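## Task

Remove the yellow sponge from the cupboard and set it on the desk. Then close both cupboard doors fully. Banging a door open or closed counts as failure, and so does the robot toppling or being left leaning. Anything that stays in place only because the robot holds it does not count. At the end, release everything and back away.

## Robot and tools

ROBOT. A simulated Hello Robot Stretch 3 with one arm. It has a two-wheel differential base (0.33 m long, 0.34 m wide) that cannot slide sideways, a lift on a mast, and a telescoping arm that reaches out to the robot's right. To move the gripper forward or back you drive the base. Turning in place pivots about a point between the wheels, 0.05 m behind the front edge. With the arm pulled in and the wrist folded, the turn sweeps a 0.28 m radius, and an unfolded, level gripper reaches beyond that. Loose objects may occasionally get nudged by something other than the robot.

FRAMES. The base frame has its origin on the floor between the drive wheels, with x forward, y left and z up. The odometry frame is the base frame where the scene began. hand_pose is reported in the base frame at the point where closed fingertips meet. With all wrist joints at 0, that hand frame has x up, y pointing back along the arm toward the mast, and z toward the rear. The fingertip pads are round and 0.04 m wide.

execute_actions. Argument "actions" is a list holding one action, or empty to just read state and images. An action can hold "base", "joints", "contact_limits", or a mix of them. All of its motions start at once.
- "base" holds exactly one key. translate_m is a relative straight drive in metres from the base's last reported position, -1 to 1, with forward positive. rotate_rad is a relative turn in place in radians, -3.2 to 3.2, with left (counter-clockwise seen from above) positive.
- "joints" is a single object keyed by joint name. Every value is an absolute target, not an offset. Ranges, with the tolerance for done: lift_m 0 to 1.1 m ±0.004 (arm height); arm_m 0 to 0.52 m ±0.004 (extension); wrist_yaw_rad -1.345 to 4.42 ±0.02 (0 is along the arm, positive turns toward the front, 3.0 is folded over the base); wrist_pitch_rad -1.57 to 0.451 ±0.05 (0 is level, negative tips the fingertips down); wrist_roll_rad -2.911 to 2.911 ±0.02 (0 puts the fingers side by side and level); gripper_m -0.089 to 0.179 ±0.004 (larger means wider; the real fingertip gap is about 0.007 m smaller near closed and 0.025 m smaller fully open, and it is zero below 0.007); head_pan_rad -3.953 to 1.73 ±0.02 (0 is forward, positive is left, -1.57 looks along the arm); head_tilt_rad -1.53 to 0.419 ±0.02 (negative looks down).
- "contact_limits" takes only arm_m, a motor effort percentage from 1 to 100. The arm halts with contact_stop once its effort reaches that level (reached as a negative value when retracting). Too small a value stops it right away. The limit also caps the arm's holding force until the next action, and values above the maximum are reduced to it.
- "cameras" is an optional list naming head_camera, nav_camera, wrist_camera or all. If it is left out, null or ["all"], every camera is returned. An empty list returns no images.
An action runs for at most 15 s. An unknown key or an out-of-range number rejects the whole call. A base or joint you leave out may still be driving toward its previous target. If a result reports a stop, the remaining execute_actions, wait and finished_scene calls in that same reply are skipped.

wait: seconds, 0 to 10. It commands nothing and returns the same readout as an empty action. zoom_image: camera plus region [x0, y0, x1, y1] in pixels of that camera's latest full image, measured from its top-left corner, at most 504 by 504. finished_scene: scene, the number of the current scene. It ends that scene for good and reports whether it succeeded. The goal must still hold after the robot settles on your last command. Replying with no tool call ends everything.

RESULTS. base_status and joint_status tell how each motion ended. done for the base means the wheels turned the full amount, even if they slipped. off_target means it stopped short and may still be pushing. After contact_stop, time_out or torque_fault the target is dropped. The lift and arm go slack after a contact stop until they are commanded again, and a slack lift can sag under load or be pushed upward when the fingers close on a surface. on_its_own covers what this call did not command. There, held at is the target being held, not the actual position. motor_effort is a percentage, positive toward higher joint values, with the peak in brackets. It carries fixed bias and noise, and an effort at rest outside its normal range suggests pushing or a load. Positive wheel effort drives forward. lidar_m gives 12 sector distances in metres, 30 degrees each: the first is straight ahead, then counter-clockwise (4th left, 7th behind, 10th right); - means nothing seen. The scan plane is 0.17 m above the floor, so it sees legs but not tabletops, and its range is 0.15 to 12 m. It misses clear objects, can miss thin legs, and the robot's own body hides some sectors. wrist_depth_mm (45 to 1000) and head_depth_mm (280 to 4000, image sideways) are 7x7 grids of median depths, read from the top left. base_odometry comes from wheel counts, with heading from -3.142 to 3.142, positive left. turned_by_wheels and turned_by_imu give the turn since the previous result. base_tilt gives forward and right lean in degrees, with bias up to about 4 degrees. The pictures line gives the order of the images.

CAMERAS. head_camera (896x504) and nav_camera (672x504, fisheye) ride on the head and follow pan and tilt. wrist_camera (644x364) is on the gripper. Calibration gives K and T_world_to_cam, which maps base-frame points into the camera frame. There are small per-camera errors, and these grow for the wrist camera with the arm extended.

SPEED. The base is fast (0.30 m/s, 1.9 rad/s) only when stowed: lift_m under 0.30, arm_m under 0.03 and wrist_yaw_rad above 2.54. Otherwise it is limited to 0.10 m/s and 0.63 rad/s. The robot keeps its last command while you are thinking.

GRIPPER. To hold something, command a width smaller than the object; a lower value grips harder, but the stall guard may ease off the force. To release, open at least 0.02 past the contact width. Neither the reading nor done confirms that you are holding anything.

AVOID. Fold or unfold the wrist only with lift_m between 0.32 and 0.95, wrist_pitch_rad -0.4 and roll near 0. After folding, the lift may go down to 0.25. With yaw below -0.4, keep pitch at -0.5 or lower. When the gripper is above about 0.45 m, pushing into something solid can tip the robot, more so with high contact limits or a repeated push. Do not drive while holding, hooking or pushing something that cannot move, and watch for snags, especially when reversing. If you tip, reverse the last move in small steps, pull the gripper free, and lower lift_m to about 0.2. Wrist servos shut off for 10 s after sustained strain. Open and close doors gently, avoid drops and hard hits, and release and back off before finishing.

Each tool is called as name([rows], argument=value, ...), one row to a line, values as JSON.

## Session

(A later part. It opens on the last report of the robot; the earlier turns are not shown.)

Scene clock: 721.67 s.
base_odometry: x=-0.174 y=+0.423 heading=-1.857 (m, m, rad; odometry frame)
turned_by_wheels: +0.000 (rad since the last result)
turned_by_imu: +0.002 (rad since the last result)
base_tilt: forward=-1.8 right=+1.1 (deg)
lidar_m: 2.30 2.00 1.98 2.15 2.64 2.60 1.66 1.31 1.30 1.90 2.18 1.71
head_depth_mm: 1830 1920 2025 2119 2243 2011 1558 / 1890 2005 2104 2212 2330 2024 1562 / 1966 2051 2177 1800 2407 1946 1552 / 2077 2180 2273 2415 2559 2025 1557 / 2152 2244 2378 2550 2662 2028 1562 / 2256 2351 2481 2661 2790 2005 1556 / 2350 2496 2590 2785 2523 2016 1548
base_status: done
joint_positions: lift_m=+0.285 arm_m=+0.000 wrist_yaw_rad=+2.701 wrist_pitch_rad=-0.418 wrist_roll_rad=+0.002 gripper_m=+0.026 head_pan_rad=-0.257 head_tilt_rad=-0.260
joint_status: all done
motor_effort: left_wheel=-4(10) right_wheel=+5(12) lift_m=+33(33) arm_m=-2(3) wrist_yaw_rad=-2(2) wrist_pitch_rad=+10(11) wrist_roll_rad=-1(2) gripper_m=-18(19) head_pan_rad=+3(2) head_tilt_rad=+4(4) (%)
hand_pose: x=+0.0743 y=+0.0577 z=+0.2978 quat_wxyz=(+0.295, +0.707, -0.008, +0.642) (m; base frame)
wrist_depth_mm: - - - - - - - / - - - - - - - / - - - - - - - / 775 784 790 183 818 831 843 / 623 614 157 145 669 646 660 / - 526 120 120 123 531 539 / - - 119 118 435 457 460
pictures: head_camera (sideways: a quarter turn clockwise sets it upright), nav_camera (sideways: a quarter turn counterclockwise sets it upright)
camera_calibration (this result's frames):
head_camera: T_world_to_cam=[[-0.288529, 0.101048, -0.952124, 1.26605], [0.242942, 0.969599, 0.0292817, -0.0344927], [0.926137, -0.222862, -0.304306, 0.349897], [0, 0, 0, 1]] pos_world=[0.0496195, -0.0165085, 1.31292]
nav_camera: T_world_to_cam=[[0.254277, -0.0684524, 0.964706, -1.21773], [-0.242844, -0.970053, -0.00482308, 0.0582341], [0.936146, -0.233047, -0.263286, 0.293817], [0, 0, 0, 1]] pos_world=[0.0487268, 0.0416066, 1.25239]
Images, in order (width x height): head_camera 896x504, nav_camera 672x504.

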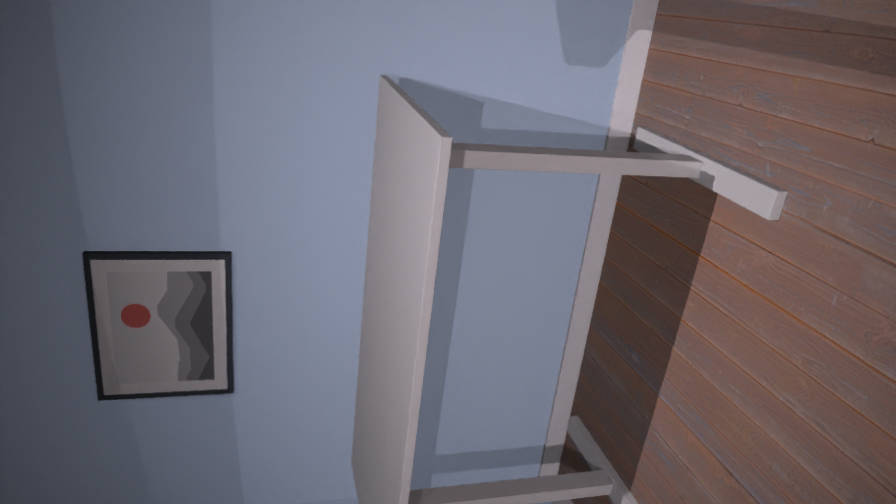

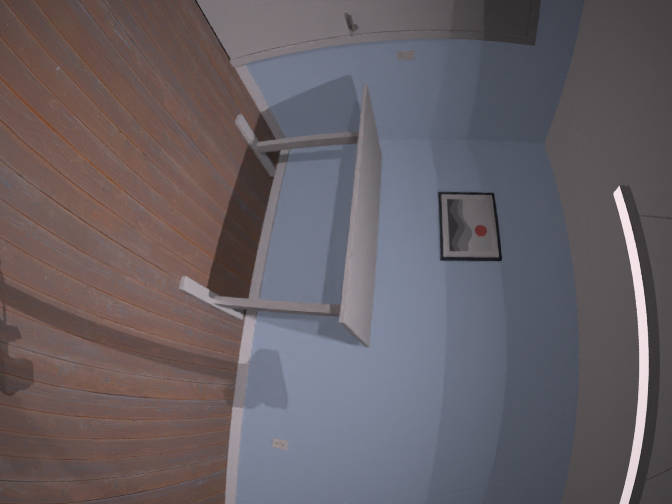

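execute_actions([
  {"base": {"translate_m": 0.65}},
], cameras=[])

execute_actions([
  {"base": {"translate_m": 0.35}, "joints": {"lift_m": 0.72, "head_pan_rad": -1.57, "head_tilt_rad": -0.6}},
], cameras=[])

execute_actions([
  {"base": {"rotate_rad": 0.95}, "joints": {"lift_m": 0.93, "wrist_yaw_rad": 0.0}},
], cameras=["head_camera", "nav_camera", "wrist_camera"])

Scene clock: 779.80 s.
base_odometry: x=-0.357 y=-0.201 heading=-1.857 (m, m, rad; odometry frame)
turned_by_wheels: +0.000 (rad since the last result)
turned_by_imu: +0.001 (rad since the last result)
base_tilt: forward=-1.8 right=+1.1 (deg)
lidar_m: 1.72 1.61 1.59 1.74 2.60 3.10 2.14 1.80 2.14 2.09 1.65 1.14
head_depth_mm: 1379 1433 1507 1298 934 1736 1455 / 1426 1492 1572 1299 1718 1840 1555 / 1468 1542 1643 1298 1835 1916 1568 / 1527 1617 1732 1297 1933 1973 1561 / 1605 1695 1804 1294 2045 2025 1555 / 1672 1775 1890 1298 2159 1997 1556 / 1773 1884 2007 1296 2280 1935 1565
base_status: done
joint_positions: lift_m=+0.285 arm_m=+0.000 wrist_yaw_rad=+2.701 wrist_pitch_rad=-0.418 wrist_roll_rad=+0.002 gripper_m=+0.026 head_pan_rad=-0.257 head_tilt_rad=-0.260
joint_status: not commanded
motor_effort: left_wheel=-4(10) right_wheel=+4(14) lift_m=+33(33) arm_m=-2(2) wrist_yaw_rad=-2(1) wrist_pitch_rad=+11(11) wrist_roll_rad=-1(2) gripper_m=-18(19) head_pan_rad=+2(2) head_tilt_rad=+5(3) (%)
hand_pose: x=+0.0743 y=+0.0577 z=+0.2978 quat_wxyz=(+0.295, +0.707, -0.008, +0.642) (m; base frame)
wrist_depth_mm: - - - - - - - / - - - - - - - / - - - - - - - / 778 790 798 182 801 841 835 / 623 625 157 145 670 647 660 / - 534 119 121 123 538 543 / - - 119 119 438 456 465
pictures: none
No camera images: the call's "cameras" was empty. Leave "cameras" out to get every camera's image.

Scene clock: 784.83 s.
base_odometry: x=-0.456 y=-0.536 heading=-1.857 (m, m, rad; odometry frame)
turned_by_wheels: +0.000 (rad since the last result)
turned_by_imu: +0.000 (rad since the last result)
base_tilt: forward=-1.8 right=+1.1 (deg)
lidar_m: 1.37 1.40 1.38 1.48 2.27 3.38 2.41 2.12 2.34 1.73 0.87 1.35
head_depth_mm: 2111 2295 2533 2281 1770 1458 1224 / 2252 2450 2736 2247 1770 1448 1233 / 2141 2470 2712 2289 1775 1461 1232 / 1898 2104 2382 2284 1771 1451 1259 / 1698 1844 2033 2177 1779 1454 1235 / 1521 1647 1818 1989 1776 1459 1231 / 1369 1482 1603 1764 1785 1449 1229
base_status: done
joint_positions: lift_m=+0.720 arm_m=+0.000 wrist_yaw_rad=+2.701 wrist_pitch_rad=-0.418 wrist_roll_rad=+0.002 gripper_m=+0.026 head_pan_rad=-1.563 head_tilt_rad=-0.593
joint_status: all done
motor_effort: left_wheel=-4(16) right_wheel=+5(14) lift_m=+50(51) arm_m=-2(2) wrist_yaw_rad=-2(2) wrist_pitch_rad=+10(11) wrist_roll_rad=-1(2) gripper_m=-17(18) head_pan_rad=-3(36) head_tilt_rad=-2(18) (%)
hand_pose: x=+0.0743 y=+0.0577 z=+0.7323 quat_wxyz=(+0.295, +0.707, -0.008, +0.642) (m; base frame)
wrist_depth_mm: - - - - - - - / - - - - - - - / - - - - - - - / - - - 182 - - - / - - 156 146 - - - / - - 120 121 123 - - / - 891 126 119 905 948 964
pictures: none
No camera images: the call's "cameras" was empty. Leave "cameras" out to get every camera's image.

Scene clock: 787.57 s.
base_odometry: x=-0.456 y=-0.536 heading=-0.907 (m, m, rad; odometry frame)
turned_by_wheels: +0.950 (rad since the last result)
turned_by_imu: +0.930 (rad since the last result)
base_tilt: forward=-1.8 right=+1.1 (deg)
lidar_m: 1.38 1.44 2.01 3.38 2.64 2.11 2.34 1.90 1.40 0.87 1.40 1.37
head_depth_mm: 1134 1231 831 651 1774 - - / 1137 1212 833 652 1751 - - / 1138 1220 832 652 494 - - / 1142 1231 833 651 1770 1437 1225 / 1143 1229 831 652 1777 1450 1228 / 1147 1236 834 652 1784 1450 1227 / 1150 1240 833 679 1774 1457 1224
base_status: done
joint_positions: lift_m=+0.930 arm_m=+0.000 wrist_yaw_rad=+0.002 wrist_pitch_rad=-0.418 wrist_roll_rad=+0.002 gripper_m=+0.026 head_pan_rad=-1.563 head_tilt_rad=-0.593
joint_status: all done
motor_effort: left_wheel=-4(10) right_wheel=+4(8) lift_m=+49(51) arm_m=-2(2) wrist_yaw_rad=-2(0) wrist_pitch_rad=+11(10) wrist_roll_rad=-1(1) gripper_m=-18(17) head_pan_rad=-4(3) head_tilt_rad=-4(2) (%)
hand_pose: x=-0.0210 y=-0.3696 z=+0.9423 quat_wxyz=(+0.691, +0.148, -0.692, -0.147) (m; base frame)
wrist_depth_mm: 826 865 965 986 - - - / 406 416 429 448 464 - - / 297 298 304 305 309 308 - / - - - 183 - - - / - - 157 145 - - - / - - 120 120 123 - - / - - 126 119 - - -
pictures: head_camera (sideways: a quarter turn clockwise sets it upright), nav_camera (sideways: a quarter turn counterclockwise sets it upright), wrist_camera
camera_calibration (this result's frames):
head_camera: T_world_to_cam=[[0.0197054, 0.599373, -0.800227, 1.06603], [0.999464, 0.00911195, 0.0314364, -0.0418994], [0.0261338, -0.800418, -0.598873, 0.738683], [0, 0, 0, 1]] pos_world=[0.00156579, -0.0473161, 1.29676]
nav_camera: T_world_to_cam=[[0.002838, -0.564171, 0.825653, -1.03477], [-0.999815, -0.017308, -0.00838993, 0.0674923], [0.0190237, -0.825477, -0.564115, 0.690878], [0, 0, 0, 1]] pos_world=[0.0572735, -0.0123174, 1.24467]
wrist_camera: T_world_to_cam=[[-0.999922, 0.00957525, 0.00800089, -0.0253101], [-0.00159617, 0.53778, -0.843084, 1.02839], [-0.0123755, -0.843031, -0.537723, 0.358528], [0, 0, 0, 1]] pos_world=[-0.0192298, -0.250553, 1.06001]
Images, in order (width x height): head_camera 896x504, nav_camera 672x504, wrist_camera 644x364.

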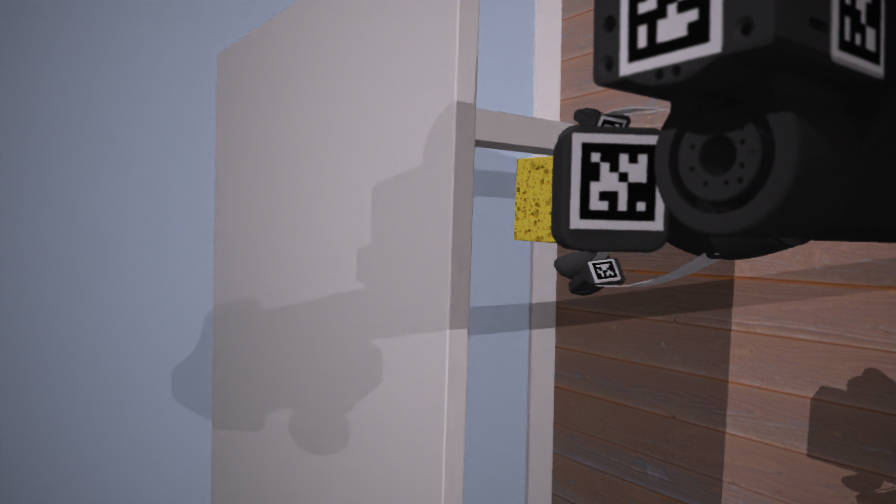

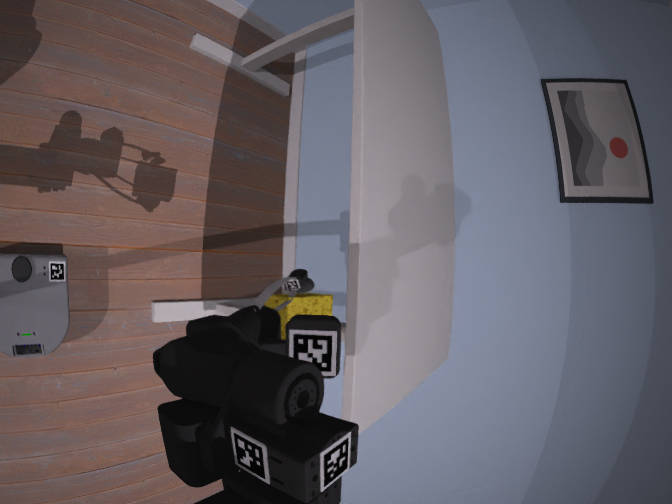

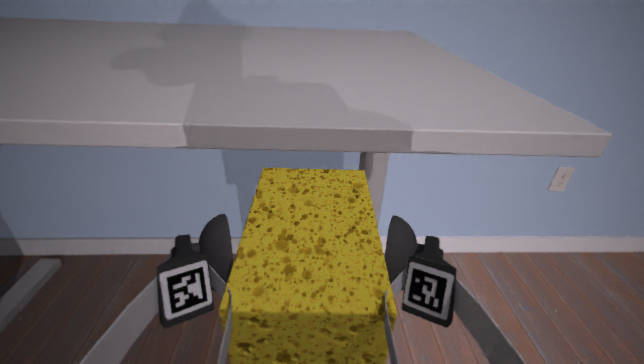

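execute_actions([
  {"joints": {"lift_m": 1.0, "arm_m": 0.33, "wrist_pitch_rad": -0.43}, "contact_limits": {"arm_m": 12}},
], cameras=["wrist_camera"])

Scene clock: 800.50 s.
base_odometry: x=-0.456 y=-0.536 heading=-0.907 (m, m, rad; odometry frame)
turned_by_wheels: +0.000 (rad since the last result)
turned_by_imu: -0.001 (rad since the last result)
base_tilt: forward=-1.8 right=+1.2 (deg)
lidar_m: 1.38 1.44 2.02 3.38 2.64 2.11 2.35 1.90 1.40 0.88 1.40 1.37
head_depth_mm: 1132 - 766 650 1753 1456 1228 / 1137 - 749 650 1669 1455 1228 / 1136 - 749 650 1721 1385 1227 / 1134 1226 788 651 1765 1451 1226 / 1141 1233 832 651 1791 1458 1222 / 1147 1242 831 651 1787 1456 1236 / 1149 1243 833 681 1782 1448 1233
base_status: not commanded
joint_positions: lift_m=+1.000 arm_m=+0.330 wrist_yaw_rad=+0.001 wrist_pitch_rad=-0.444 wrist_roll_rad=+0.002 gripper_m=+0.026 head_pan_rad=-1.563 head_tilt_rad=-0.593
joint_status: all done
motor_effort: left_wheel=-4(4) right_wheel=+4(4) lift_m=+49(52) arm_m=+2(2) wrist_yaw_rad=-1(2) wrist_pitch_rad=+8(10) wrist_roll_rad=-1(1) gripper_m=-19(18) head_pan_rad=-3(3) head_tilt_rad=-2(2) (%)
contact_limits: arm_m 12 (drawing in: default 17, maximum 29; extending or still: default 25, maximum 40)
hand_pose: x=-0.0213 y=-0.6957 z=+1.0065 quat_wxyz=(+0.689, +0.156, -0.690, -0.156) (m; base frame)
wrist_depth_mm: 694 706 715 701 733 725 747 / 594 601 636 641 660 798 818 / 405 415 428 434 445 453 905 / 312 315 319 182 330 334 941 / 251 254 156 145 275 268 272 / 212 216 120 120 123 224 225 / 182 182 126 118 183 190 192
pictures: wrist_camera
camera_calibration (this result's frames):
wrist_camera: T_world_to_cam=[[-0.99991, 0.010583, 0.00830407, -0.0225815], [-0.000960845, 0.559544, -0.8288, 1.25869], [-0.0134177, -0.828733, -0.559483, 0.149914], [0, 0, 0, 1]] pos_world=[-0.0193585, -0.579812, 1.12726]
Images, in order (width x height): wrist_camera 644x364.

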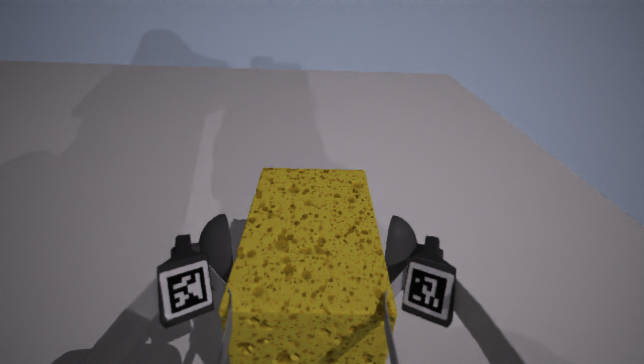

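execute_actions([
  {"joints": {"lift_m": 0.967}},
], cameras=[])

execute_actions([
  {"joints": {"gripper_m": 0.11}},
], cameras=["wrist_camera"])

execute_actions([
  {"joints": {"lift_m": 1.04, "arm_m": 0.1, "head_pan_rad": -2.6, "head_tilt_rad": -0.3}},
], cameras=["wrist_camera", "head_camera", "nav_camera"])

Scene clock: 811.33 s.
base_odometry: x=-0.456 y=-0.536 heading=-0.907 (m, m, rad; odometry frame)
turned_by_wheels: +0.000 (rad since the last result)
turned_by_imu: -0.001 (rad since the last result)
base_tilt: forward=-1.8 right=+1.1 (deg)
lidar_m: 1.38 1.44 2.01 3.37 2.65 2.11 2.35 1.90 1.39 0.87 1.40 1.37
head_depth_mm: 1127 1235 - 648 1745 1451 1225 / 1135 1222 766 652 1668 1453 1228 / 1142 1243 - 651 1720 1383 1219 / 1143 1229 831 651 1776 1454 1229 / 1146 1232 830 650 1781 1452 1230 / 1141 1239 832 651 1780 1453 1228 / 1153 1242 832 681 1777 1453 1232
base_status: not commanded
joint_positions: lift_m=+0.967 arm_m=+0.330 wrist_yaw_rad=+0.001 wrist_pitch_rad=-0.444 wrist_roll_rad=+0.002 gripper_m=+0.026 head_pan_rad=-1.563 head_tilt_rad=-0.593
joint_status: all done
motor_effort: left_wheel=-4(4) right_wheel=+4(4) lift_m=+30(43) arm_m=+2(2) wrist_yaw_rad=-2(2) wrist_pitch_rad=+8(8) wrist_roll_rad=-1(2) gripper_m=-18(17) head_pan_rad=-3(3) head_tilt_rad=-3(2) (%)
hand_pose: x=-0.0213 y=-0.6957 z=+0.9741 quat_wxyz=(+0.689, +0.156, -0.690, -0.156) (m; base frame)
wrist_depth_mm: 684 699 708 711 732 736 727 / 482 494 503 528 543 782 816 / 334 340 346 353 359 371 870 / 254 256 259 181 270 275 279 / 205 208 156 145 224 219 222 / 173 176 120 120 123 182 183 / 148 150 126 119 150 156 157
pictures: none
No camera images: the call's "cameras" was empty. Leave "cameras" out to get every camera's image.

Scene clock: 812.67 s.
base_odometry: x=-0.456 y=-0.536 heading=-0.907 (m, m, rad; odometry frame)
turned_by_wheels: +0.000 (rad since the last result)
turned_by_imu: +0.000 (rad since the last result)
base_tilt: forward=-1.8 right=+1.1 (deg)
lidar_m: 1.38 1.44 2.01 3.37 2.64 2.11 2.35 1.90 1.40 0.87 1.40 1.37
head_depth_mm: 1129 1237 - 651 1750 1455 1230 / 1136 1220 767 649 1675 1452 1225 / 1126 1244 - 650 1725 1377 1221 / 1137 1230 853 652 1773 1459 1231 / 1142 1232 830 652 1771 1456 1232 / 1150 1239 830 652 1778 1452 1226 / 1147 1238 835 684 1770 1451 1224
base_status: not commanded
joint_positions: lift_m=+0.967 arm_m=+0.330 wrist_yaw_rad=+0.001 wrist_pitch_rad=-0.444 wrist_roll_rad=+0.002 gripper_m=+0.110 head_pan_rad=-1.563 head_tilt_rad=-0.593
joint_status: all done
motor_effort: left_wheel=-4(4) right_wheel=+5(5) lift_m=+31(30) arm_m=+3(3) wrist_yaw_rad=-2(1) wrist_pitch_rad=+8(8) wrist_roll_rad=-1(1) gripper_m=+0(81) head_pan_rad=-3(4) head_tilt_rad=-2(1) (%)
hand_pose: x=-0.0213 y=-0.6957 z=+0.9741 quat_wxyz=(+0.689, +0.156, -0.690, -0.156) (m; base frame)
wrist_depth_mm: 679 702 705 729 718 728 743 / 479 497 518 529 555 789 801 / 333 337 346 355 360 367 857 / 255 258 261 182 270 275 279 / 206 208 202 146 221 219 221 / 173 179 125 122 131 183 184 / 153 146 125 119 149 155 157
pictures: wrist_camera
camera_calibration (this result's frames):
wrist_camera: T_world_to_cam=[[-0.99991, 0.0105837, 0.00830438, -0.0223127], [-0.000960341, 0.559567, -0.828785, 1.23185], [-0.0134185, -0.828718, -0.559506, 0.131833], [0, 0, 0, 1]] pos_world=[-0.0193586, -0.579812, 1.09488]
Images, in order (width x height): wrist_camera 644x364.

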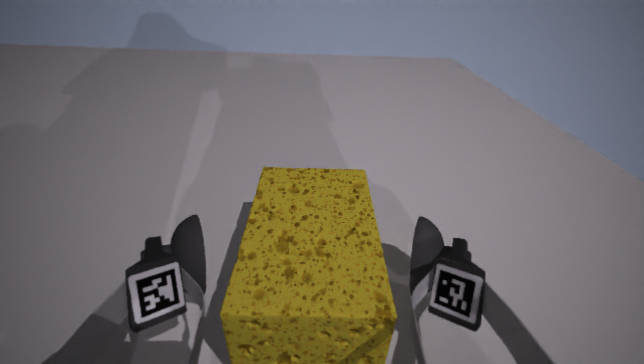

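Scene clock: 815.60 s.
base_odometry: x=-0.456 y=-0.536 heading=-0.907 (m, m, rad; odometry frame)
turned_by_wheels: +0.000 (rad since the last result)
turned_by_imu: +0.000 (rad since the last result)
base_tilt: forward=-1.8 right=+1.2 (deg)
lidar_m: 1.38 1.44 2.00 3.38 2.65 2.11 2.35 1.90 1.40 0.88 1.40 1.37
head_depth_mm: 2083 2174 2304 2449 2541 - - / 2193 2316 2448 2603 2705 - - / 2310 2479 2593 2828 - - - / 2210 2338 2505 2706 - - - / 1909 2017 2131 2268 - - - / 1673 1760 1852 1914 - - - / 1500 1572 1631 1672 - - 1398
base_status: not commanded
joint_positions: lift_m=+1.040 arm_m=+0.100 wrist_yaw_rad=+0.001 wrist_pitch_rad=-0.444 wrist_roll_rad=+0.002 gripper_m=+0.110 head_pan_rad=-2.593 head_tilt_rad=-0.310
joint_status: all done
motor_effort: left_wheel=-4(4) right_wheel=+4(4) lift_m=+49(53) arm_m=-2(0) wrist_yaw_rad=-1(1) wrist_pitch_rad=+8(8) wrist_roll_rad=-1(1) gripper_m=+1(0) head_pan_rad=-3(37) head_tilt_rad=+4(20) (%)
hand_pose: x=-0.0213 y=-0.4662 z=+1.0465 quat_wxyz=(+0.689, +0.156, -0.690, -0.156) (m; base frame)
wrist_depth_mm: 915 920 935 921 936 947 960 / 743 757 776 799 898 - - / 500 508 531 525 551 - - / 384 386 395 361 410 416 - / 310 315 318 320 336 330 - / 270 271 275 280 281 283 285 / - - - - - - -
pictures: head_camera (sideways: a quarter turn clockwise sets it upright), nav_camera (sideways: a quarter turn counterclockwise sets it upright), wrist_camera
camera_calibration (this result's frames):
head_camera: T_world_to_cam=[[0.313221, 0.162886, -0.935607, 1.24082], [0.529848, -0.847568, 0.0298233, -0.0369459], [-0.788133, -0.505071, -0.351781, 0.422139], [0, 0, 0, 1]] pos_world=[-0.0363717, -0.0202148, 1.31052]
nav_camera: T_world_to_cam=[[-0.266571, -0.161112, 0.950254, -1.19568], [-0.531292, 0.847171, -0.00540612, 0.0607523], [-0.804157, -0.506304, -0.311429, 0.367091], [0, 0, 0, 1]] pos_world=[0.00874418, -0.058246, 1.25085]
wrist_camera: T_world_to_cam=[[-0.999909, 0.0106007, 0.00830498, -0.0253392], [-0.000951318, 0.559567, -0.828785, 1.16341], [-0.0134329, -0.828718, -0.559506, 0.36252], [0, 0, 0, 1]] pos_world=[-0.0193604, -0.350311, 1.16726]
Images, in order (width x height): head_camera 896x504, nav_camera 672x504, wrist_camera 644x364.

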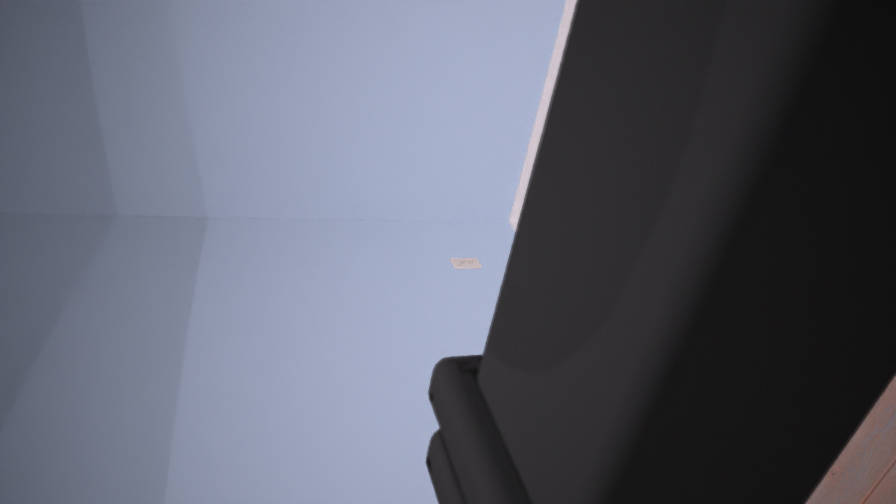

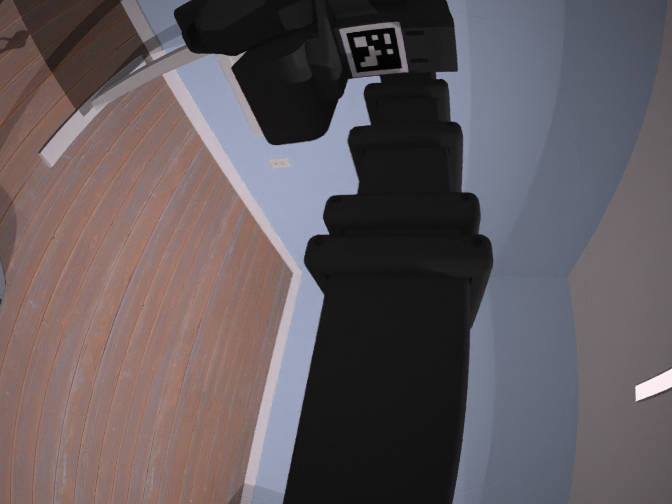

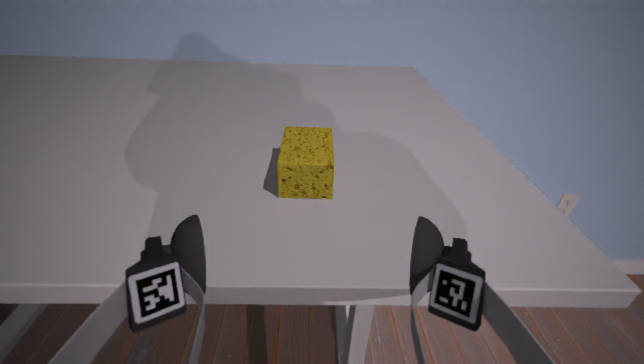

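finished_scene(scene=2)

The scene is finished: the task was done.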